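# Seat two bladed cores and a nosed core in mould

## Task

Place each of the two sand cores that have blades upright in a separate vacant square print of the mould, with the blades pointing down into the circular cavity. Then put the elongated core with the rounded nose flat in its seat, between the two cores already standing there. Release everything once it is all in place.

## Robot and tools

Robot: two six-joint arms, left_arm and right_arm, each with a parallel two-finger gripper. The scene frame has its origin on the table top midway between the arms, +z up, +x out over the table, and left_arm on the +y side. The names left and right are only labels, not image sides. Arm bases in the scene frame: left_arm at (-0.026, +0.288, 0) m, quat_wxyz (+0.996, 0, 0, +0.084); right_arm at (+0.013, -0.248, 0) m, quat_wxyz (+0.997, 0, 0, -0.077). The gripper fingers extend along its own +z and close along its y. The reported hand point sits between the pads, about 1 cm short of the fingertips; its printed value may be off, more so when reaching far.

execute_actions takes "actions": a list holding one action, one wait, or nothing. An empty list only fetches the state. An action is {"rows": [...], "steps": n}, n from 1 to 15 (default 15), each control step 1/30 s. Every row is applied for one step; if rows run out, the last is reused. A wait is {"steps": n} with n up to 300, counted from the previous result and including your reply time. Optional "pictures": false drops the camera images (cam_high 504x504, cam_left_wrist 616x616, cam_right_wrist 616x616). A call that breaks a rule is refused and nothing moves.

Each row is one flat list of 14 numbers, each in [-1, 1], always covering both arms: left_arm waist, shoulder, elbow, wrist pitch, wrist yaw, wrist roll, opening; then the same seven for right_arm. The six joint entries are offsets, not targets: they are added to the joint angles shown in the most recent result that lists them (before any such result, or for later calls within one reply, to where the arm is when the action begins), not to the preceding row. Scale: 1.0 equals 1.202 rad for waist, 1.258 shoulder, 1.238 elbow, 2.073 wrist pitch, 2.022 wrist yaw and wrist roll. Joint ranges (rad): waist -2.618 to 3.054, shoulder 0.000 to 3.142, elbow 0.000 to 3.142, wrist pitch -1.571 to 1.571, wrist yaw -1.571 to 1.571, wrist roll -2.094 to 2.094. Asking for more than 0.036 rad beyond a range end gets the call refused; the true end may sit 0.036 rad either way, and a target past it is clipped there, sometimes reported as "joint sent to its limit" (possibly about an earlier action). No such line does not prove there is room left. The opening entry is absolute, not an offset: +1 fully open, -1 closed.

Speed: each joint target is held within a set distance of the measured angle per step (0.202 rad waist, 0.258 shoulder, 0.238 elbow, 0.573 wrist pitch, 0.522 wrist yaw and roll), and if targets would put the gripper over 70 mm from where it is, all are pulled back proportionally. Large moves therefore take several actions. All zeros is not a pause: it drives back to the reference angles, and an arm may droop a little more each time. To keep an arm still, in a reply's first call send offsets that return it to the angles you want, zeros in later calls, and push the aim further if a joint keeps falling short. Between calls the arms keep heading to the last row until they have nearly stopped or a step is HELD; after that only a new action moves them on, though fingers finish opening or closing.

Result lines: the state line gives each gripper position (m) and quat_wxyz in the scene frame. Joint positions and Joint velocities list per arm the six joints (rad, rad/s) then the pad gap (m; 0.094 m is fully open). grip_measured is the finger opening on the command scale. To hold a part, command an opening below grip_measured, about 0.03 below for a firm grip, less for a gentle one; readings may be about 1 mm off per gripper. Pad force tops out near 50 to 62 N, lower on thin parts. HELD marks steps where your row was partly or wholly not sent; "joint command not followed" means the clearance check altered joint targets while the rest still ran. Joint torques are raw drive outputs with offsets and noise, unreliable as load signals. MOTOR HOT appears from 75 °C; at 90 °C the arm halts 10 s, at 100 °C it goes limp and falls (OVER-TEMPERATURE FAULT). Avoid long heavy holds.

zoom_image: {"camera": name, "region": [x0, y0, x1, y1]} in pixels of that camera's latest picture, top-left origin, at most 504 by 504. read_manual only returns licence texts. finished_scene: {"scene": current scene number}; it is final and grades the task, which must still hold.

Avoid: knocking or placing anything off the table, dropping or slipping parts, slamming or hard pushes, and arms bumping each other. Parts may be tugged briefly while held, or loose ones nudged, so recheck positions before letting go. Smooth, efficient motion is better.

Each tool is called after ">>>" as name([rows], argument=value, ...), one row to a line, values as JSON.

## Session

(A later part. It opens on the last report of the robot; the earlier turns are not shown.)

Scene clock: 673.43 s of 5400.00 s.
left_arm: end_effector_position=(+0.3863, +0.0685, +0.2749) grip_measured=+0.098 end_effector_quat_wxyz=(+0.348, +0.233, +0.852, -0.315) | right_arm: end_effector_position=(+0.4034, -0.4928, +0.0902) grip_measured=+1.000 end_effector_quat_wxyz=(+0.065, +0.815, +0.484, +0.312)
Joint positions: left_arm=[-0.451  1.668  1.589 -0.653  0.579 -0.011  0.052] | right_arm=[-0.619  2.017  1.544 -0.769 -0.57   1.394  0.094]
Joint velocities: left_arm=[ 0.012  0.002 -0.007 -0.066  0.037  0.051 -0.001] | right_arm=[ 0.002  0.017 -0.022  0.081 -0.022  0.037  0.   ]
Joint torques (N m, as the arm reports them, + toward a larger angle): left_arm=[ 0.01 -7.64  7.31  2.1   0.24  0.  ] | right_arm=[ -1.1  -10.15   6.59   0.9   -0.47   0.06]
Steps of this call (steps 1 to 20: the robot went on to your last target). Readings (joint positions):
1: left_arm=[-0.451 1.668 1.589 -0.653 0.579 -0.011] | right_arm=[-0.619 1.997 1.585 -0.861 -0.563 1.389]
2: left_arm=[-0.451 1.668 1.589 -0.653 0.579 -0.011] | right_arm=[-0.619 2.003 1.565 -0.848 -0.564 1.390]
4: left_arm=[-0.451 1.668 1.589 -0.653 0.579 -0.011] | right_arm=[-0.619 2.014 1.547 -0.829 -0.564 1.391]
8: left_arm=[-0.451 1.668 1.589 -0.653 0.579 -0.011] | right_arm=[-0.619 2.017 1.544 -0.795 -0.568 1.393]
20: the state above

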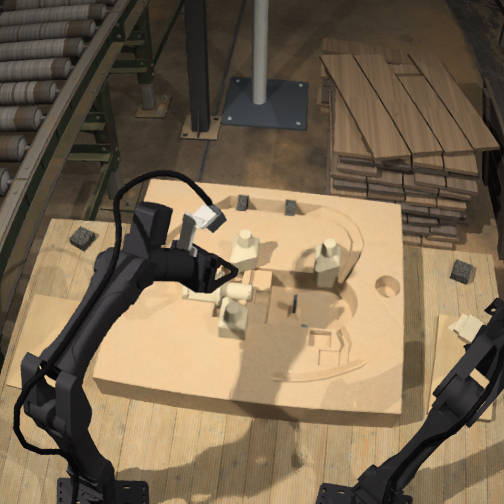

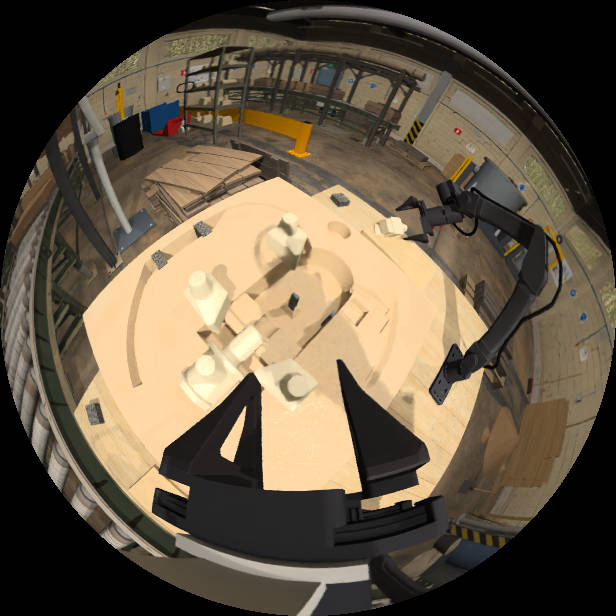

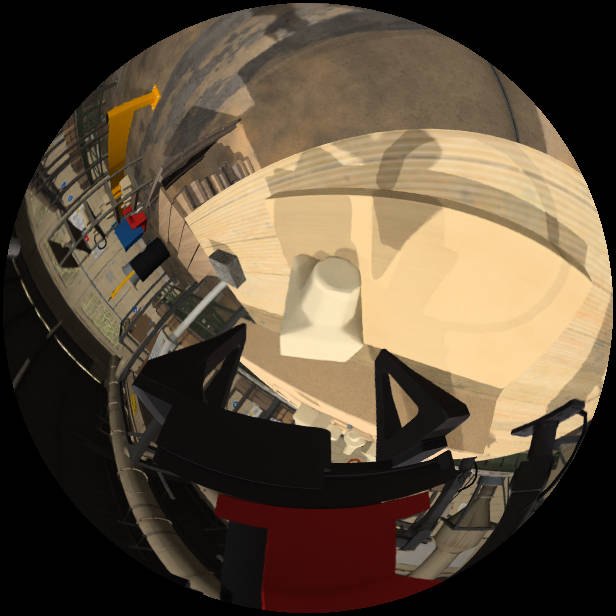

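>>> execute_actions([
  {"rows":[[0,0,0,0,0,0,0.1,0.015,0,0,0.01,0,0,0.9],[0,0,0,0,0,0,0.1,0.025,0.005,-0.01,0.02,0,0,0.9],[0,0,0,0,0,0,0.1,0.035,0.01,-0.02,0.03,0,0,0.9],[0,0,0,0,0,0,0.1,0.045,0.02,-0.03,0.04,0,0,0.9],[0,0,0,0,0,0,0.1,0.045,0.03,-0.04,0.05,0,0,0.9],[0,0,0,0,0,0,0.1,0.045,0.04,-0.045,0.05,0,0,0.9]],"steps":15},
], pictures=false)

>>> execute_actions([
  {"steps":10},
])

>>> zoom_image(camera="cam_left_wrist", region=[350,160,470,280])

Scene clock: 682.90 s of 5400.00 s.
left_arm: end_effector_position=(+0.3863, +0.0685, +0.2749) grip_measured=+0.098 end_effector_quat_wxyz=(+0.348, +0.233, +0.852, -0.315) | right_arm: end_effector_position=(+0.4174, -0.4732, +0.0589) grip_measured=+0.902 end_effector_quat_wxyz=(+0.051, +0.804, +0.504, +0.312)
Joint positions: left_arm=[-0.451  1.668  1.589 -0.653  0.579 -0.011  0.052] | right_arm=[-0.565  2.067  1.494 -0.682 -0.569  1.394  0.089]
Joint velocities: left_arm=[-0.007 -0.007  0.002  0.007  0.022 -0.007  0.   ] | right_arm=[-0.017 -0.007 -0.017  0.081 -0.022 -0.007 -0.   ]
Joint torques (N m, as the arm reports them, + toward a larger angle): left_arm=[ 0.08 -7.71  7.32  2.1   0.26  0.  ] | right_arm=[ 0.02 -9.6   5.92  0.95 -0.37 -0.01]
Steps of this call (steps 1 to 15: the robot went on to your last target; steps 16 to 90: nothing new was sent; then 5.97 s passed at rest; steps 91 to 105: all 15 steps of this action). Readings (joint positions):
91: left_arm=[-0.451 1.668 1.589 -0.653 0.579 -0.011] | right_arm=[-0.618 2.017 1.544 -0.766 -0.570 1.394]
92: left_arm=[-0.451 1.668 1.589 -0.653 0.579 -0.011] | right_arm=[-0.616 2.017 1.544 -0.762 -0.570 1.394]
94: left_arm=[-0.451 1.668 1.589 -0.653 0.579 -0.011] | right_arm=[-0.604 2.017 1.538 -0.739 -0.570 1.394]
98: left_arm=[-0.451 1.668 1.589 -0.653 0.579 -0.011] | right_arm=[-0.570 2.037 1.513 -0.691 -0.570 1.394]
105: the state above

Scene clock: 683.23 s of 5400.00 s.
left_arm: end_effector_position=(+0.3863, +0.0685, +0.2749) grip_measured=+0.098 end_effector_quat_wxyz=(+0.348, +0.233, +0.852, -0.315) | right_arm: end_effector_position=(+0.4191, -0.4747, +0.0596) grip_measured=+0.902 end_effector_quat_wxyz=(+0.056, +0.802, +0.505, +0.313)
Joint positions: left_arm=[-0.451  1.668  1.589 -0.653  0.579 -0.011  0.052] | right_arm=[-0.565  2.067  1.494 -0.671 -0.569  1.394  0.089]
Joint velocities: left_arm=[-0.002  0.007  0.007 -0.007 -0.037 -0.051  0.   ] | right_arm=[ 0.002  0.017  0.017 -0.066 -0.007 -0.051  0.   ]
Joint torques (N m, as the arm reports them, + toward a larger angle): left_arm=[ 0.08 -7.69  7.31  2.11  0.24  0.02] | right_arm=[ 0.05 -9.56  5.92  0.92 -0.36 -0.01]
Steps of this call (steps 1 to 10: the robot went on to your last target). Readings (joint positions):
1: left_arm=[-0.451 1.668 1.589 -0.653 0.579 -0.011] | right_arm=[-0.565 2.067 1.494 -0.679 -0.569 1.394]
2: left_arm=[-0.451 1.668 1.589 -0.653 0.579 -0.011] | right_arm=[-0.565 2.067 1.494 -0.676 -0.569 1.394]
4: left_arm=[-0.451 1.668 1.589 -0.653 0.579 -0.011] | right_arm=[-0.565 2.067 1.494 -0.674 -0.569 1.394]
8: left_arm=[-0.451 1.668 1.589 -0.653 0.579 -0.011] | right_arm=[-0.565 2.067 1.494 -0.671 -0.569 1.394]
10: the state above

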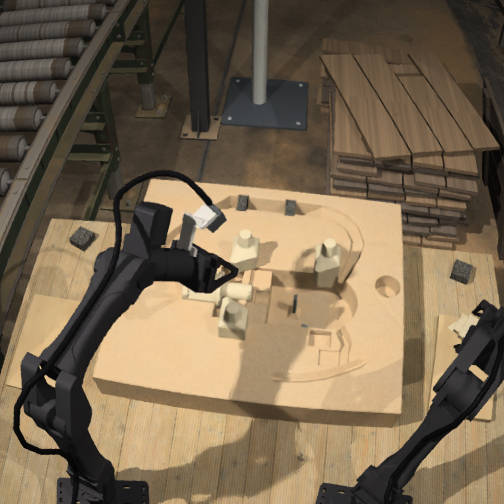

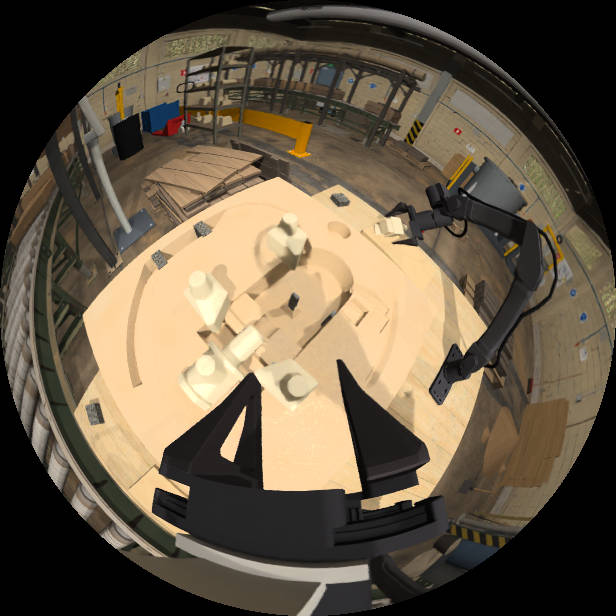

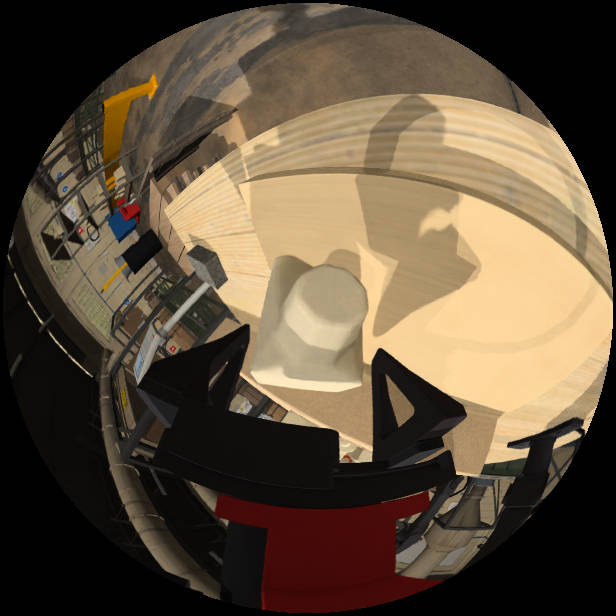

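Region (350, 160, 470, 280) of cam_left_wrist's 616x616 image, scaled by 4.200, with more detail than that image has.

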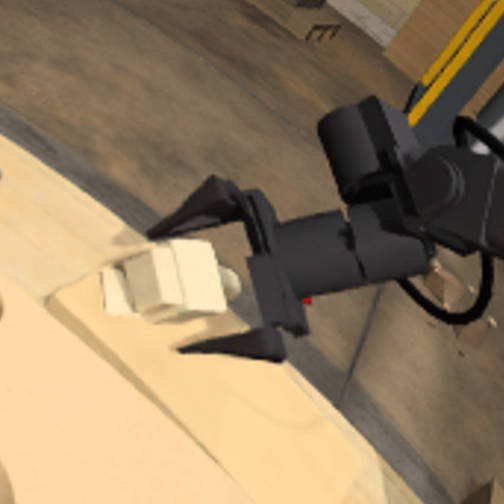

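>>> execute_actions([
  {"rows":[[0,0,0,0,0,0,0.1,0.008,0.01,0.01,0.015,0,0,0.8],[0,0,0,0,0,0,0.1,0.012,0.02,0.01,0.025,0,0,0.8],[0,0,0,0,0,0,0.1,0.015,0.03,0.01,0.03,0,0,0.75]],"steps":15},
], pictures=false)

>>> execute_actions([
  {"rows":[[0,0,0,0,0,0,0.1,0,0,0,0.005,0,0,0.6],[0,0,0,0,0,0,0.1,0,0,0,0.005,0,0,0.5],[0,0,0,0,0,0,0.1,0,0,0,0.005,0,0,0.4],[0,0,0,0,0,0,0.1,0,0,0,0.005,0,0,0.35],[0,0,0,0,0,0,0.1,0,0,0,0.005,0,0,0.3],[0,0,0,0,0,0,0.1,0,0,0,0.005,0,0,0.26],[0,0,0,0,0,0,0.1,0,0,0,0.005,0,0,0.22],[0,0,0,0,0,0,0.1,0,0,0,0.005,0,0,0.19],[0,0,0,0,0,0,0.1,0,0,0,0.005,0,0,0.16],[0,0,0,0,0,0,0.1,0,0,0,0.005,0,0,0.13]],"steps":15},
])

>>> zoom_image(camera="cam_left_wrist", region=[350,160,470,280])

Scene clock: 692.23 s of 5400.00 s.
left_arm: end_effector_position=(+0.3863, +0.0685, +0.2749) grip_measured=+0.098 end_effector_quat_wxyz=(+0.348, +0.233, +0.852, -0.315) | right_arm: end_effector_position=(+0.4286, -0.4771, +0.0525) grip_measured=+0.751 end_effector_quat_wxyz=(+0.067, +0.796, +0.511, +0.318)
Joint positions: left_arm=[-0.451  1.668  1.589 -0.653  0.579 -0.011  0.052] | right_arm=[-0.557  2.093  1.494 -0.616 -0.572  1.394  0.082]
Joint velocities: left_arm=[-0.012  0.002  0.002  0.007 -0.007 -0.051 -0.   ] | right_arm=[-0.017 -0.002  0.022 -0.007 -0.022  0.037 -0.001]
Joint torques (N m, as the arm reports them, + toward a larger angle): left_arm=[ 0.08 -7.64  7.34  2.11  0.23  0.  ] | right_arm=[ 0.92 -9.09  7.13  0.98 -0.32 -0.01]
Steps of this call (steps 1 to 30: the robot went on to your last target; steps 31 to 90: nothing new was sent; then 5.50 s passed at rest; steps 91 to 105: all 15 steps of this action). Readings (joint positions):
91: left_arm=[-0.451 1.668 1.589 -0.653 0.579 -0.011] | right_arm=[-0.565 2.067 1.494 -0.668 -0.569 1.394]
92: left_arm=[-0.451 1.668 1.589 -0.653 0.579 -0.011] | right_arm=[-0.565 2.068 1.494 -0.661 -0.569 1.394]
94: left_arm=[-0.451 1.668 1.589 -0.653 0.579 -0.011] | right_arm=[-0.562 2.075 1.494 -0.642 -0.569 1.394]
98: left_arm=[-0.451 1.668 1.589 -0.653 0.579 -0.011] | right_arm=[-0.557 2.093 1.494 -0.624 -0.570 1.394]
105: the state above

Scene clock: 692.73 s of 5400.00 s.
left_arm: end_effector_position=(+0.3863, +0.0685, +0.2749) grip_measured=+0.098 end_effector_quat_wxyz=(+0.348, +0.233, +0.852, -0.315) | right_arm: end_effector_position=(+0.4299, -0.4781, +0.0531) grip_measured=+0.167 end_effector_quat_wxyz=(+0.070, +0.794, +0.512, +0.320)
Joint positions: left_arm=[-0.451  1.668  1.589 -0.653  0.579 -0.011  0.052] | right_arm=[-0.557  2.093  1.494 -0.608 -0.572  1.394  0.055]
Joint velocities: left_arm=[-0.007 -0.002  0.012  0.007 -0.051  0.022 -0.001] | right_arm=[ 0.002 -0.007 -0.027  0.007  0.037  0.007 -0.   ]
Joint torques (N m, as the arm reports them, + toward a larger angle): left_arm=[ 0.03 -7.6   7.29  2.1   0.24  0.  ] | right_arm=[-0.01 -9.8   6.33  0.96 -0.34 -0.01]
Steps of this call (steps 1 to 15: all 15 steps of this action). Readings (joint positions):
1: left_arm=[-0.451 1.668 1.589 -0.653 0.579 -0.011] | right_arm=[-0.557 2.093 1.494 -0.615 -0.572 1.394]
2: left_arm=[-0.451 1.668 1.589 -0.653 0.579 -0.011] | right_arm=[-0.557 2.093 1.494 -0.615 -0.572 1.394]
4: left_arm=[-0.451 1.668 1.589 -0.653 0.579 -0.011] | right_arm=[-0.557 2.093 1.494 -0.613 -0.572 1.394]
8: left_arm=[-0.451 1.668 1.589 -0.653 0.579 -0.011] | right_arm=[-0.557 2.093 1.494 -0.610 -0.572 1.394]
15: the state above

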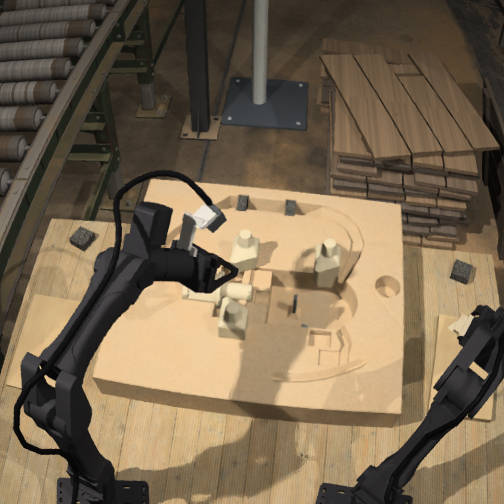

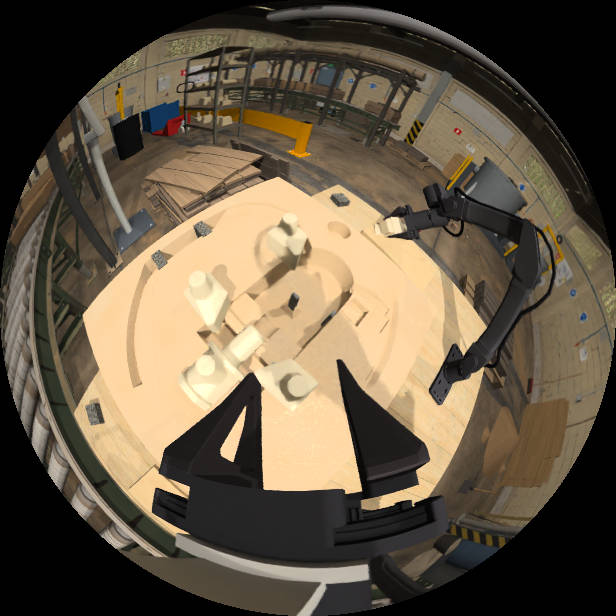

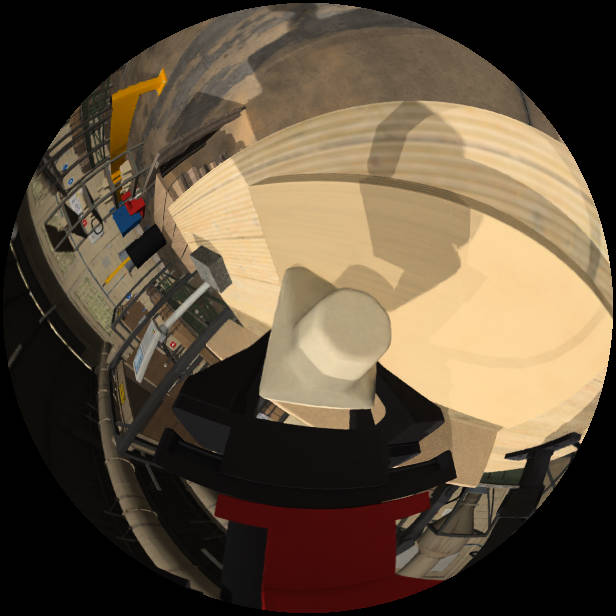

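Region (350, 160, 470, 280) of cam_left_wrist's 616x616 image, scaled by 4.200, with more detail than that image has.

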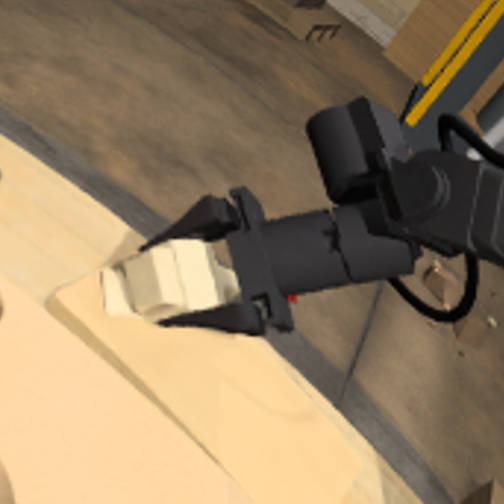

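>>> execute_actions([
  {"rows":[[0,0,0,0,0,0,0.1,0,-0.03,0.02,0.01,0,0,0.12],[0,0,0,0,0,0,0.1,0,-0.05,0.02,0.01,0,0,0.12],[0,0,0,0,0,0,0.1,0,-0.08,0.02,0,0,0,0.12],[0,0,0,0,0,0,0.1,0,-0.11,0.02,0,0,0,0.12],[0,0,0,0,0,0,0.1,0,-0.15,0.02,0,0,0,0.12],[0,0,0,0,0,0,0.1,0,-0.19,0.02,0,0,0,0.12],[0,0,0,0,0,0,0.1,0,-0.23,0.01,0,0,0,0.12],[0,0,0,0,0,0,0.1,0,-0.27,0,0,0,0,0.12],[0,0,0,0,0,0,0.1,0,-0.31,-0.02,0,0,0,0.12],[0,0,0,0,0,0,0.1,0,-0.35,-0.04,0,0,0,0.12],[0,0,0,0,0,0,0.1,0,-0.39,-0.06,0,0,0,0.12],[0,0,0,0,0,0,0.1,0,-0.43,-0.08,0,0,0,0.12],[0,0,0,0,0,0,0.1,0,-0.47,-0.1,0,0,0,0.12],[0,0,0,0,0,0,0.1,0,-0.51,-0.12,0,0,0,0.12],[0,0,0,0,0,0,0.1,0,-0.55,-0.14,0,0,0,0.12]],"steps":15},
], pictures=false)

>>> execute_actions([
  {"rows":[[0,0,0,0,0,0,0.1,0,-0.08,-0.04,0.03,0.03,-0.03,0.12],[0,0,0,0,0,0,0.1,0,-0.09,-0.06,0.04,0.07,-0.07,0.12],[0,0,0,0,0,0,0.1,0,-0.1,-0.08,0.05,0.11,-0.11,0.12],[0,0,0,0,0,0,0.1,0.02,-0.12,-0.1,0.06,0.15,-0.15,0.12],[0,0,0,0,0,0,0.1,0.05,-0.14,-0.12,0.07,0.19,-0.19,0.12],[0,0,0,0,0,0,0.1,0.08,-0.16,-0.14,0.08,0.23,-0.23,0.12],[0,0,0,0,0,0,0.1,0.12,-0.18,-0.16,0.09,0.27,-0.27,0.12],[0,0,0,0,0,0,0.1,0.16,-0.2,-0.18,0.1,0.31,-0.31,0.12],[0,0,0,0,0,0,0.1,0.2,-0.2,-0.2,0.11,0.35,-0.35,0.12],[0,0,0,0,0,0,0.1,0.24,-0.2,-0.22,0.12,0.39,-0.39,0.12],[0,0,0,0,0,0,0.1,0.28,-0.2,-0.24,0.13,0.43,-0.42,0.12],[0,0,0,0,0,0,0.1,0.32,-0.2,-0.25,0.14,0.47,-0.45,0.12],[0,0,0,0,0,0,0.1,0.36,-0.2,-0.26,0.15,0.5,-0.48,0.12],[0,0,0,0,0,0,0.1,0.4,-0.2,-0.27,0.16,0.53,-0.495,0.12]],"steps":15},
], pictures=false)

>>> execute_actions([
  {"steps":20},
])

Scene clock: 707.53 s of 5400.00 s.
left_arm: end_effector_position=(+0.3863, +0.0685, +0.2749) grip_measured=+0.098 end_effector_quat_wxyz=(+0.348, +0.233, +0.852, -0.315) | right_arm: end_effector_position=(+0.3974, -0.4566, +0.2035) grip_measured=+0.167 end_effector_quat_wxyz=(+0.217, +0.746, +0.527, +0.344)
Joint positions: left_arm=[-0.451  1.668  1.589 -0.653  0.579 -0.011  0.052] | right_arm=[-0.557  1.63   1.371 -0.636 -0.54   1.394  0.055]
Joint velocities: left_arm=[-0.007  0.007  0.002 -0.007 -0.022  0.007 -0.   ] | right_arm=[ 0.007 -1.78  -0.711 -0.022 -0.037 -0.037  0.   ]
Joint torques (N m, as the arm reports them, + toward a larger angle): left_arm=[ 0.09 -7.58  7.31  2.1   0.24  0.01] | right_arm=[-0.02 -9.78  7.39  1.63 -0.65  0.  ]
Steps of this call (steps 1 to 15: the robot went on to your last target; steps 16 to 90: nothing new was sent; then 11.30 s passed at rest; steps 91 to 105: all 15 steps of this action). Readings (joint positions):
91: left_arm=[-0.451 1.668 1.589 -0.653 0.579 -0.011] | right_arm=[-0.557 2.093 1.494 -0.608 -0.572 1.394]
92: left_arm=[-0.451 1.668 1.589 -0.653 0.579 -0.011] | right_arm=[-0.557 2.090 1.494 -0.607 -0.571 1.394]
94: left_arm=[-0.451 1.668 1.589 -0.653 0.579 -0.011] | right_arm=[-0.557 2.075 1.494 -0.618 -0.561 1.394]
98: left_arm=[-0.451 1.668 1.589 -0.653 0.579 -0.011] | right_arm=[-0.557 1.978 1.485 -0.641 -0.545 1.394]
105: the state above

Scene clock: 708.03 s of 5400.00 s.
left_arm: end_effector_position=(+0.3863, +0.0685, +0.2749) grip_measured=+0.098 end_effector_quat_wxyz=(+0.348, +0.233, +0.852, -0.315) | right_arm: end_effector_position=(+0.3757, -0.3988, +0.1557) grip_measured=+0.168 end_effector_quat_wxyz=(+0.362, +0.437, +0.820, -0.073)
Joint positions: left_arm=[-0.451  1.668  1.589 -0.653  0.579 -0.011  0.052] | right_arm=[-0.116  1.43   1.025 -0.453  0.282  0.602  0.055]
Joint velocities: left_arm=[-0.007 -0.002 -0.002 -0.051 -0.037 -0.051 -0.   ] | right_arm=[ 1.111 -0.017 -0.31   0.33   1.267 -1.399  0.001]
Joint torques (N m, as the arm reports them, + toward a larger angle): left_arm=[ 0.05 -7.66  7.29  2.11  0.24  0.01] | right_arm=[-2.65 -8.51  9.08  2.52  0.93 -0.05]
Steps of this call (steps 1 to 15: all 15 steps of this action). Readings (joint positions):
1: left_arm=[-0.451 1.668 1.589 -0.653 0.579 -0.011] | right_arm=[-0.557 1.577 1.352 -0.639 -0.534 1.387]
2: left_arm=[-0.451 1.668 1.589 -0.653 0.579 -0.011] | right_arm=[-0.556 1.536 1.341 -0.635 -0.517 1.366]
4: left_arm=[-0.451 1.668 1.589 -0.653 0.579 -0.011] | right_arm=[-0.554 1.489 1.314 -0.600 -0.443 1.291]
8: left_arm=[-0.451 1.668 1.589 -0.653 0.579 -0.011] | right_arm=[-0.468 1.447 1.200 -0.523 -0.176 1.059]
15: the state above

Scene clock: 708.70 s of 5400.00 s.
left_arm: end_effector_position=(+0.3863, +0.0685, +0.2749) grip_measured=+0.098 end_effector_quat_wxyz=(+0.348, +0.233, +0.852, -0.315) | right_arm: end_effector_position=(+0.3760, -0.4162, +0.1746) grip_measured=+0.168 end_effector_quat_wxyz=(+0.388, +0.365, +0.824, -0.194)
Joint positions: left_arm=[-0.451  1.668  1.589 -0.653  0.579 -0.011  0.052] | right_arm=[-0.068  1.43   1.014 -0.374  0.497  0.402  0.055]
Joint velocities: left_arm=[ 0.012  0.002 -0.017 -0.007  0.022  0.007  0.001] | right_arm=[-0.007  0.007 -0.007  0.007  0.037  0.007 -0.   ]
Joint torques (N m, as the arm reports them, + toward a larger angle): left_arm=[ 0.02 -7.63  7.28  2.1   0.23 -0.01] | right_arm=[-0.69 -8.56  8.52  2.22  0.64 -0.08]
Steps of this call (steps 1 to 20: the robot went on to your last target). Readings (joint positions):
1: left_arm=[-0.451 1.668 1.589 -0.653 0.579 -0.011] | right_arm=[-0.086 1.430 1.017 -0.445 0.317 0.560]
2: left_arm=[-0.451 1.668 1.589 -0.653 0.579 -0.011] | right_arm=[-0.069 1.430 1.014 -0.438 0.344 0.527]
4: left_arm=[-0.451 1.668 1.589 -0.653 0.579 -0.011] | right_arm=[-0.064 1.430 1.014 -0.417 0.392 0.481]
8: left_arm=[-0.451 1.668 1.589 -0.653 0.579 -0.011] | right_arm=[-0.068 1.430 1.014 -0.386 0.462 0.433]
20: the state above

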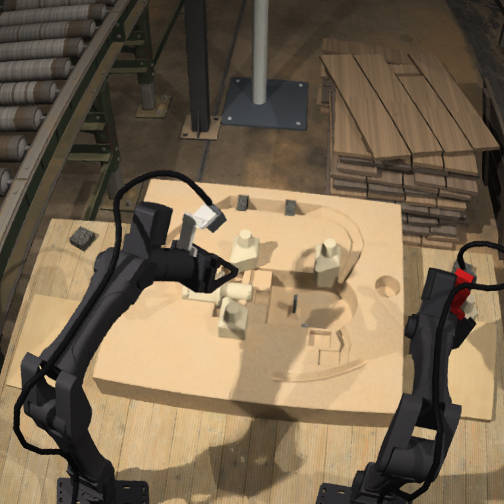

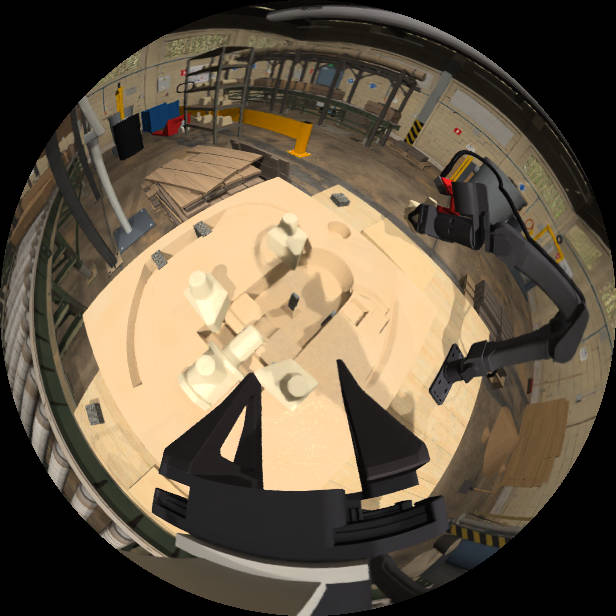

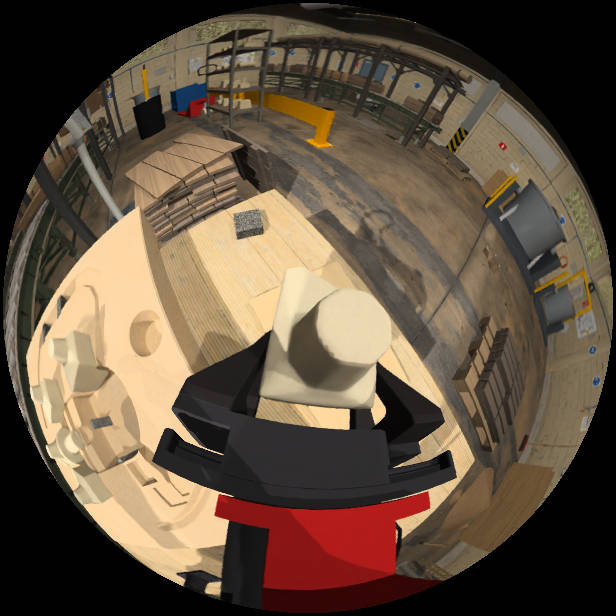

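>>> execute_actions([
  {"rows":[[0,0,0,0,0,0,0.1,0.02,-0.06,0.02,0.045,0,0,0.12],[0,0,0,0,0,0,0.1,0.05,-0.09,0.01,0.047,0,0,0.12],[0,0,0,0,0,0,0.1,0.09,-0.11,0,0.047,0,0,0.12],[0,0,0,0,0,0,0.1,0.14,-0.13,-0.01,0.047,0,0,0.12],[0,0,0,0,0,0,0.1,0.19,-0.143,-0.02,0.047,0,0,0.12],[0,0,0,0,0,0,0.1,0.24,-0.143,-0.03,0.047,0,0,0.12],[0,0,0,0,0,0,0.1,0.29,-0.143,-0.04,0.047,0,0,0.12],[0,0,0,0,0,0,0.1,0.34,-0.143,-0.05,0.047,0,0,0.12],[0,0,0,0,0,0,0.1,0.39,-0.143,-0.06,0.047,0,0,0.12],[0,0,0,0,0,0,0.1,0.44,-0.143,-0.065,0.047,0,0,0.12],[0,0,0,0,0,0,0.1,0.49,-0.143,-0.065,0.047,0,0,0.12],[0,0,0,0,0,0,0.1,0.54,-0.143,-0.065,0.047,0,0,0.12],[0,0,0,0,0,0,0.1,0.58,-0.143,-0.065,0.047,0,0,0.12],[0,0,0,0,0,0,0.1,0.62,-0.143,-0.065,0.047,0,0,0.12],[0,0,0,0,0,0,0.1,0.645,-0.143,-0.065,0.047,0,0,0.12]],"steps":15},
], pictures=false)

>>> execute_actions([
  {"steps":20},
])

>>> zoom_image(camera="cam_left_wrist", region=[290,200,450,360])

Scene clock: 719.97 s of 5400.00 s.
left_arm: end_effector_position=(+0.3863, +0.0685, +0.2749) grip_measured=+0.098 end_effector_quat_wxyz=(+0.348, +0.233, +0.852, -0.315) | right_arm: end_effector_position=(+0.3804, -0.1435, +0.1990) grip_measured=+0.168 end_effector_quat_wxyz=(+0.469, +0.062, +0.881, -0.010)
Joint positions: left_arm=[-0.451  1.668  1.589 -0.653  0.579 -0.011  0.052] | right_arm=[ 0.643  1.28   0.925 -0.324  0.472  0.399  0.055]
Joint velocities: left_arm=[ 0.007  0.012  0.002  0.051 -0.022 -0.066 -0.002] | right_arm=[ 1.321  0.002 -0.149 -0.154 -0.139 -0.022  0.   ]
Joint torques (N m, as the arm reports them, + toward a larger angle): left_arm=[ 0.01 -7.72  7.26  2.1   0.25 -0.01] | right_arm=[-1.53 -5.8   8.3   2.26  0.76  0.02]
Steps of this call (steps 1 to 15: the robot went on to your last target; steps 16 to 90: nothing new was sent; then 7.77 s passed at rest; steps 91 to 105: all 15 steps of this action). Readings (joint positions):
91: left_arm=[-0.451 1.668 1.589 -0.653 0.579 -0.011] | right_arm=[-0.067 1.428 1.014 -0.373 0.497 0.399]
92: left_arm=[-0.451 1.668 1.589 -0.653 0.579 -0.011] | right_arm=[-0.061 1.420 1.012 -0.371 0.496 0.399]
94: left_arm=[-0.451 1.668 1.589 -0.653 0.579 -0.011] | right_arm=[-0.012 1.380 0.998 -0.369 0.500 0.399]
98: left_arm=[-0.451 1.668 1.589 -0.653 0.579 -0.011] | right_arm=[0.219 1.292 0.972 -0.349 0.502 0.399]
105: the state above

Scene clock: 720.63 s of 5400.00 s.
left_arm: end_effector_position=(+0.3863, +0.0685, +0.2749) grip_measured=+0.098 end_effector_quat_wxyz=(+0.348, +0.233, +0.852, -0.315) | right_arm: end_effector_position=(+0.3698, -0.1176, +0.1949) grip_measured=+0.168 end_effector_quat_wxyz=(+0.464, +0.027, +0.886, +0.005)
Joint positions: left_arm=[-0.451  1.668  1.589 -0.653  0.579 -0.011  0.052] | right_arm=[ 0.716  1.28   0.92  -0.333  0.468  0.399  0.055]
Joint velocities: left_arm=[-0.022  0.017  0.002 -0.007  0.007  0.037 -0.   ] | right_arm=[ 0.007 -0.002 -0.012  0.007  0.007 -0.007 -0.001]
Joint torques (N m, as the arm reports them, + toward a larger angle): left_arm=[ 0.02 -7.6   7.27  2.11  0.26  0.02] | right_arm=[-0.84 -5.87  8.05  2.19  0.55  0.02]
Steps of this call (steps 1 to 20: the robot went on to your last target). Readings (joint positions):
1: left_arm=[-0.451 1.668 1.589 -0.653 0.579 -0.011] | right_arm=[0.681 1.280 0.922 -0.327 0.463 0.399]
2: left_arm=[-0.451 1.668 1.589 -0.653 0.579 -0.011] | right_arm=[0.705 1.280 0.921 -0.330 0.455 0.399]
4: left_arm=[-0.451 1.668 1.589 -0.653 0.579 -0.011] | right_arm=[0.718 1.280 0.920 -0.332 0.448 0.399]
8: left_arm=[-0.451 1.668 1.589 -0.653 0.579 -0.011] | right_arm=[0.716 1.280 0.920 -0.333 0.462 0.399]
20: the state above

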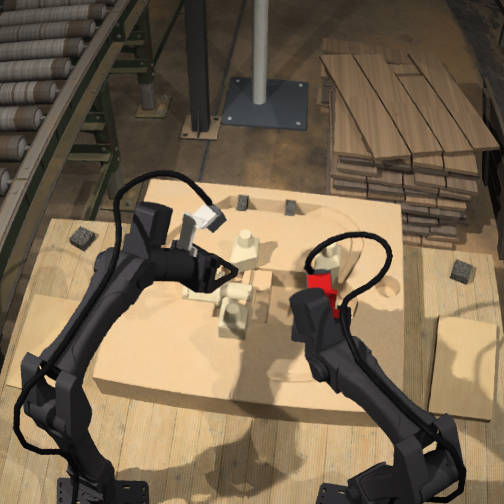

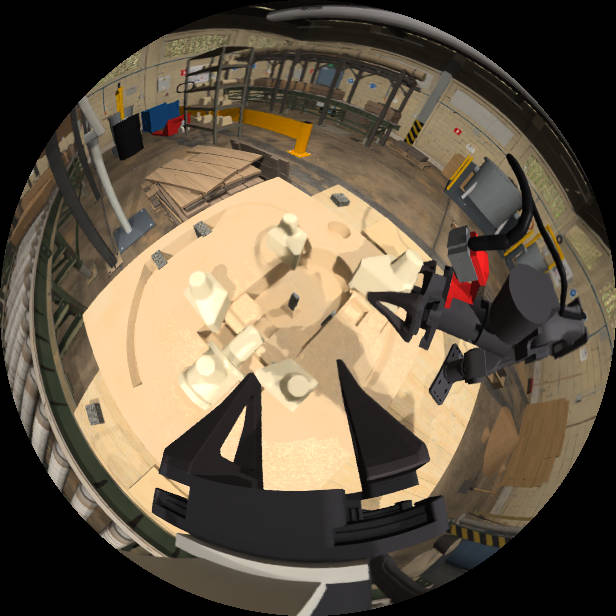

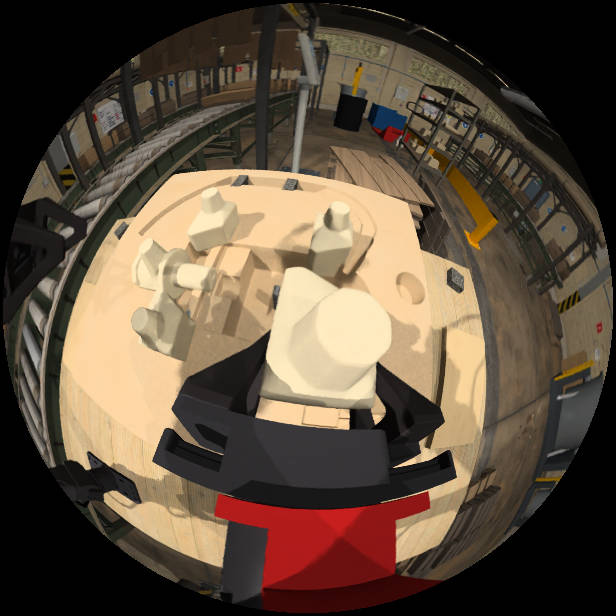

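Region (290, 200, 450, 360) of cam_left_wrist's 616x616 image, scaled by 3.150, with more detail than that image has.

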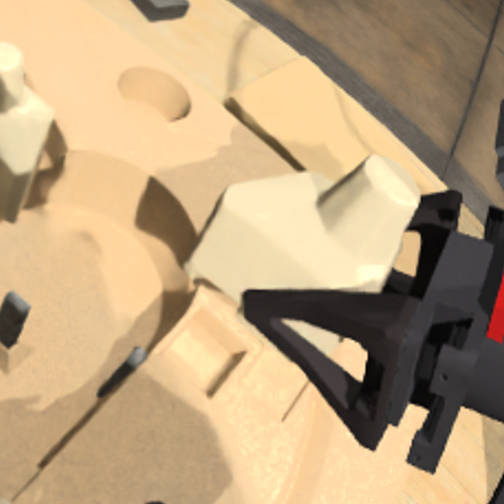

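>>> execute_actions([
  {"rows":[[0,0,0,0,0,0,0.1,-0.01,0.01,0.01,0.045,0.005,-0.005,0.12],[0,0,0,0,0,0,0.1,-0.015,0.02,0,0.055,0.01,-0.01,0.12],[0,0,0,0,0,0,0.1,-0.02,0.03,-0.01,0.065,0.015,-0.015,0.12],[0,0,0,0,0,0,0.1,-0.025,0.04,-0.02,0.075,0.015,-0.017,0.12],[0,0,0,0,0,0,0.1,-0.03,0.05,-0.03,0.085,0.015,-0.017,0.12],[0,0,0,0,0,0,0.1,-0.035,0.06,-0.04,0.095,0.015,-0.017,0.12],[0,0,0,0,0,0,0.1,-0.038,0.07,-0.045,0.105,0.015,-0.017,0.12],[0,0,0,0,0,0,0.1,-0.038,0.078,-0.048,0.113,0.015,-0.017,0.12]],"steps":15},
], pictures=false)

>>> execute_actions([
  {"steps":15},
])

>>> zoom_image(camera="cam_left_wrist", region=[290,200,450,360])

>>> zoom_image(camera="cam_right_wrist", region=[230,330,410,450])

Scene clock: 742.57 s of 5400.00 s.
left_arm: end_effector_position=(+0.3863, +0.0685, +0.2749) grip_measured=+0.098 end_effector_quat_wxyz=(+0.348, +0.233, +0.852, -0.315) | right_arm: end_effector_position=(+0.3820, -0.1276, +0.1402) grip_measured=+0.168 end_effector_quat_wxyz=(+0.436, +0.025, +0.899, -0.028)
Joint positions: left_arm=[-0.451  1.668  1.589 -0.653  0.579 -0.011  0.052] | right_arm=[ 0.677  1.399  0.837 -0.203  0.471  0.373  0.055]
Joint velocities: left_arm=[-0.002 -0.012 -0.017  0.022 -0.037 -0.007 -0.001] | right_arm=[ 0.027 -0.012 -0.007  0.242 -0.007 -0.037  0.   ]
Joint torques (N m, as the arm reports them, + toward a larger angle): left_arm=[ 0.   -7.67  7.32  2.11  0.24 -0.02] | right_arm=[-0.74 -6.07  8.48  2.31  0.55 -0.09]
Steps of this call (steps 1 to 15: the robot went on to your last target; steps 16 to 90: nothing new was sent; then 18.43 s passed at rest; steps 91 to 105: all 15 steps of this action). Readings (joint positions):
91: left_arm=[-0.451 1.668 1.589 -0.653 0.579 -0.011] | right_arm=[0.716 1.281 0.920 -0.332 0.468 0.399]
92: left_arm=[-0.451 1.668 1.589 -0.653 0.579 -0.011] | right_arm=[0.714 1.285 0.920 -0.325 0.468 0.397]
94: left_arm=[-0.451 1.668 1.589 -0.653 0.579 -0.011] | right_arm=[0.708 1.302 0.913 -0.295 0.468 0.389]
98: left_arm=[-0.451 1.668 1.589 -0.653 0.579 -0.011] | right_arm=[0.684 1.356 0.872 -0.224 0.470 0.379]
105: the state above

Scene clock: 743.07 s of 5400.00 s.
left_arm: end_effector_position=(+0.3863, +0.0685, +0.2749) grip_measured=+0.098 end_effector_quat_wxyz=(+0.348, +0.233, +0.852, -0.315) | right_arm: end_effector_position=(+0.3862, -0.1252, +0.1454) grip_measured=+0.168 end_effector_quat_wxyz=(+0.448, +0.028, +0.893, -0.022)
Joint positions: left_arm=[-0.451  1.668  1.589 -0.653  0.579 -0.011  0.052] | right_arm=[ 0.677  1.399  0.837 -0.172  0.471  0.372  0.055]
Joint velocities: left_arm=[-0.007 -0.007 -0.002  0.037 -0.066 -0.066  0.   ] | right_arm=[ 0.007 -0.002 -0.007  0.007  0.022 -0.022  0.   ]
Joint torques (N m, as the arm reports them, + toward a larger angle): left_arm=[ 0.02 -7.68  7.33  2.1   0.24 -0.01] | right_arm=[-0.71 -6.12  8.48  2.31  0.55 -0.09]
Steps of this call (steps 1 to 15: the robot went on to your last target). Readings (joint positions):
1: left_arm=[-0.451 1.668 1.589 -0.653 0.579 -0.011] | right_arm=[0.677 1.399 0.837 -0.196 0.471 0.373]
2: left_arm=[-0.451 1.668 1.589 -0.653 0.579 -0.011] | right_arm=[0.677 1.399 0.837 -0.190 0.471 0.373]
4: left_arm=[-0.451 1.668 1.589 -0.653 0.579 -0.011] | right_arm=[0.677 1.399 0.837 -0.181 0.471 0.373]
8: left_arm=[-0.451 1.668 1.589 -0.653 0.579 -0.011] | right_arm=[0.677 1.399 0.837 -0.174 0.471 0.372]
15: the state above

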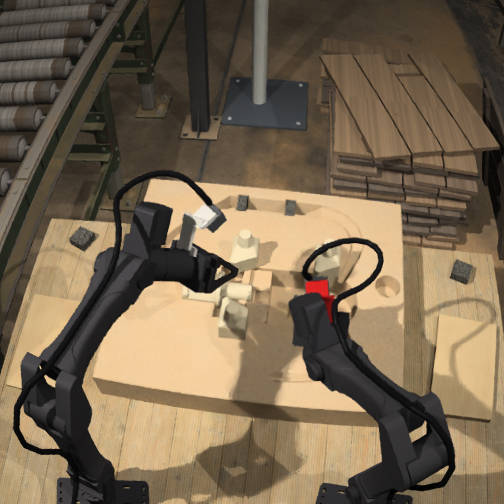

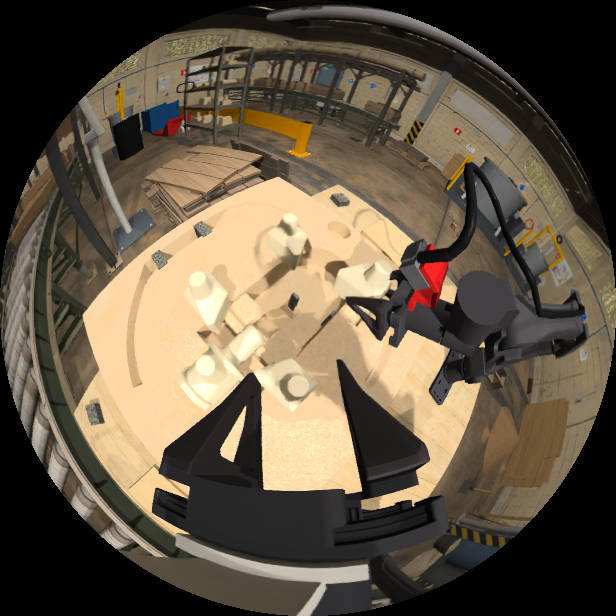

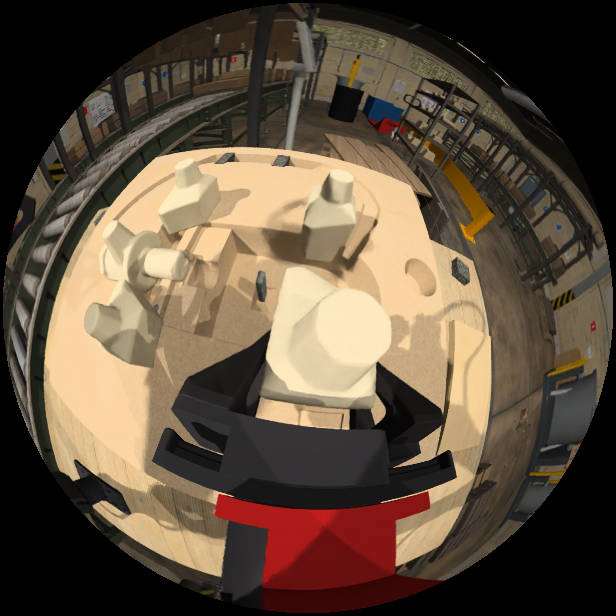

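Region (290, 200, 450, 360) of cam_left_wrist's 616x616 image, scaled by 3.150, with more detail than that image has.

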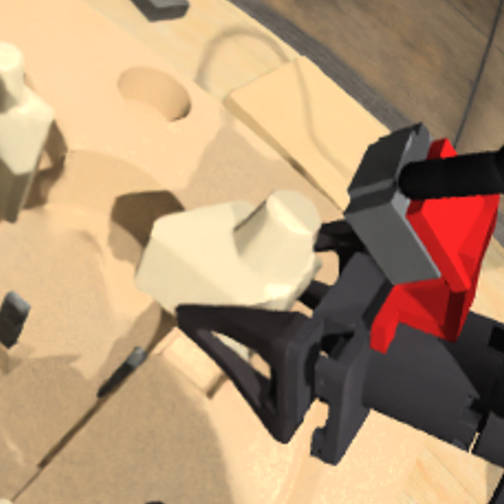

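Region (230, 330, 410, 450) of cam_right_wrist's 616x616 image, scaled by 2.800, with more detail than that image has.

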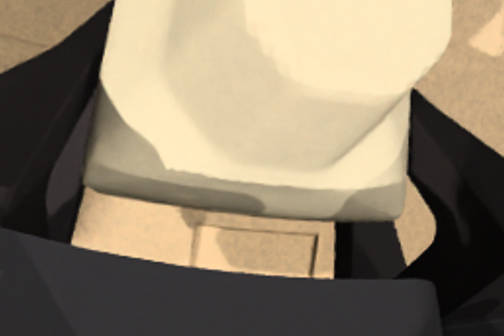

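>>> execute_actions([
  {"rows":[[0,0,0,0,0,0,0.1,0,0,0,0.045,0.01,0,0.12],[0,0,0,0,0,0,0.1,0,0.005,-0.01,0.055,0.01,0,0.12],[0,0,0,0,0,0,0.1,0,0.008,-0.02,0.065,0.01,0,0.12],[0,0,0,0,0,0,0.1,0,0.012,-0.028,0.07,0.01,0,0.12]],"steps":15},
], pictures=false)

>>> execute_actions([
  {"steps":10},
])

>>> zoom_image(camera="cam_left_wrist", region=[310,240,410,340])

>>> zoom_image(camera="cam_right_wrist", region=[230,330,410,450])

Scene clock: 757.27 s of 5400.00 s.
left_arm: end_effector_position=(+0.3863, +0.0685, +0.2749) grip_measured=+0.098 end_effector_quat_wxyz=(+0.348, +0.233, +0.852, -0.315) | right_arm: end_effector_position=(+0.3851, -0.1258, +0.1274) grip_measured=+0.168 end_effector_quat_wxyz=(+0.445, +0.027, +0.895, -0.024)
Joint positions: left_arm=[-0.451  1.668  1.589 -0.653  0.579 -0.011  0.052] | right_arm=[ 0.677  1.425  0.789 -0.107  0.471  0.372  0.055]
Joint velocities: left_arm=[-0.002 -0.007  0.012 -0.037 -0.022 -0.022 -0.001] | right_arm=[-0.002 -0.002  0.017  0.007  0.037  0.081  0.   ]
Joint torques (N m, as the arm reports them, + toward a larger angle): left_arm=[ 0.04 -7.66  7.24  2.1   0.23  0.01] | right_arm=[-0.01 -5.51  7.67  2.28  0.45  0.  ]
Steps of this call (steps 1 to 15: the robot went on to your last target; steps 16 to 90: nothing new was sent; then 10.70 s passed at rest; steps 91 to 105: all 15 steps of this action). Readings (joint positions):
91: left_arm=[-0.451 1.668 1.589 -0.653 0.579 -0.011] | right_arm=[0.677 1.399 0.836 -0.169 0.471 0.372]
92: left_arm=[-0.451 1.668 1.589 -0.653 0.579 -0.011] | right_arm=[0.677 1.399 0.832 -0.161 0.471 0.372]
94: left_arm=[-0.451 1.668 1.589 -0.653 0.579 -0.011] | right_arm=[0.677 1.401 0.818 -0.135 0.471 0.372]
98: left_arm=[-0.451 1.668 1.589 -0.653 0.579 -0.011] | right_arm=[0.677 1.419 0.795 -0.114 0.471 0.372]
105: the state above

Scene clock: 757.60 s of 5400.00 s.
left_arm: end_effector_position=(+0.3863, +0.0685, +0.2749) grip_measured=+0.098 end_effector_quat_wxyz=(+0.348, +0.233, +0.852, -0.315) | right_arm: end_effector_position=(+0.3859, -0.1253, +0.1285) grip_measured=+0.168 end_effector_quat_wxyz=(+0.447, +0.027, +0.894, -0.022)
Joint positions: left_arm=[-0.451  1.668  1.589 -0.653  0.579 -0.011  0.052] | right_arm=[ 0.677  1.425  0.789 -0.1    0.471  0.372  0.055]
Joint velocities: left_arm=[-0.002  0.002  0.017 -0.037  0.007 -0.051 -0.001] | right_arm=[-0.012 -0.002  0.007  0.081 -0.022  0.051 -0.   ]
Joint torques (N m, as the arm reports them, + toward a larger angle): left_arm=[ 0.05 -7.62  7.27  2.11  0.25  0.  ] | right_arm=[-0.01 -5.46  7.74  2.31  0.44 -0.03]
Steps of this call (steps 1 to 10: the robot went on to your last target). Readings (joint positions):
1: left_arm=[-0.451 1.668 1.589 -0.653 0.579 -0.011] | right_arm=[0.677 1.425 0.789 -0.105 0.471 0.372]
2: left_arm=[-0.451 1.668 1.589 -0.653 0.579 -0.011] | right_arm=[0.677 1.425 0.789 -0.104 0.471 0.372]
4: left_arm=[-0.451 1.668 1.589 -0.653 0.579 -0.011] | right_arm=[0.677 1.425 0.789 -0.102 0.471 0.372]
8: left_arm=[-0.451 1.668 1.589 -0.653 0.579 -0.011] | right_arm=[0.677 1.425 0.789 -0.101 0.471 0.372]
10: the state above

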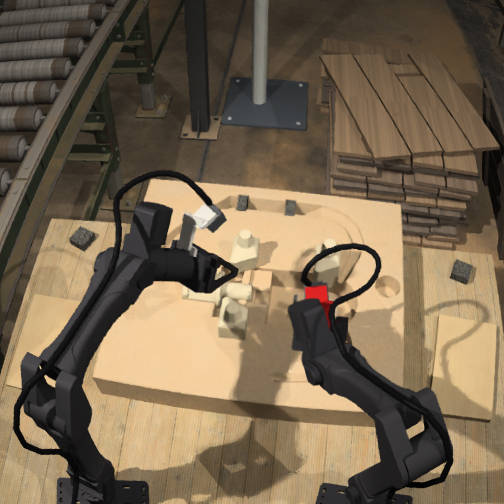

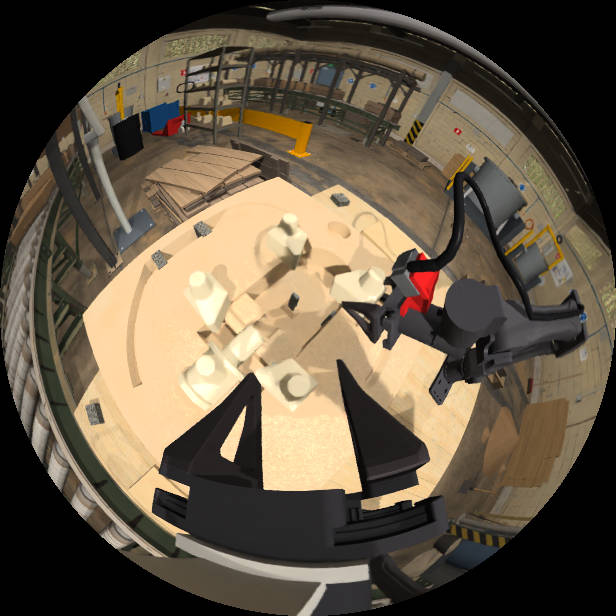

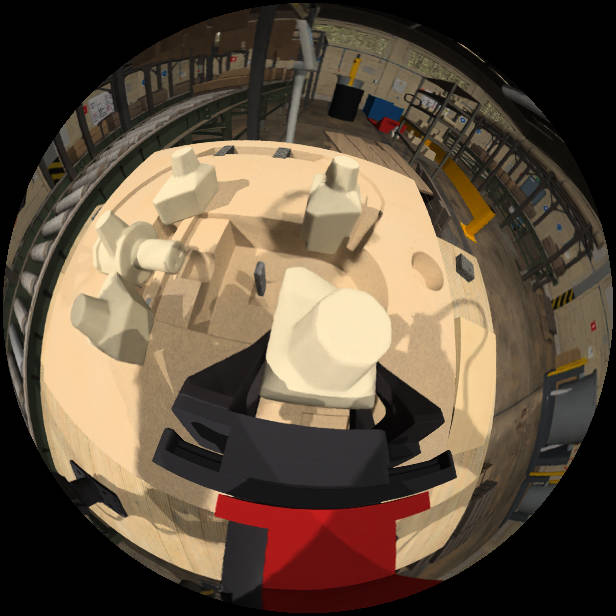

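Region (310, 240, 410, 340) of cam_left_wrist's 616x616 image, scaled by 5.040, with more detail than that image has.

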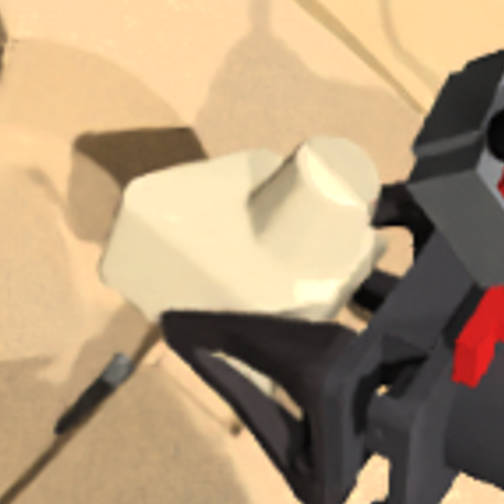

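Region (230, 330, 410, 450) of cam_right_wrist's 616x616 image, scaled by 2.800, with more detail than that image has.

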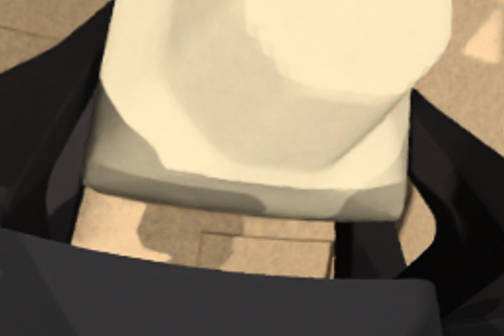

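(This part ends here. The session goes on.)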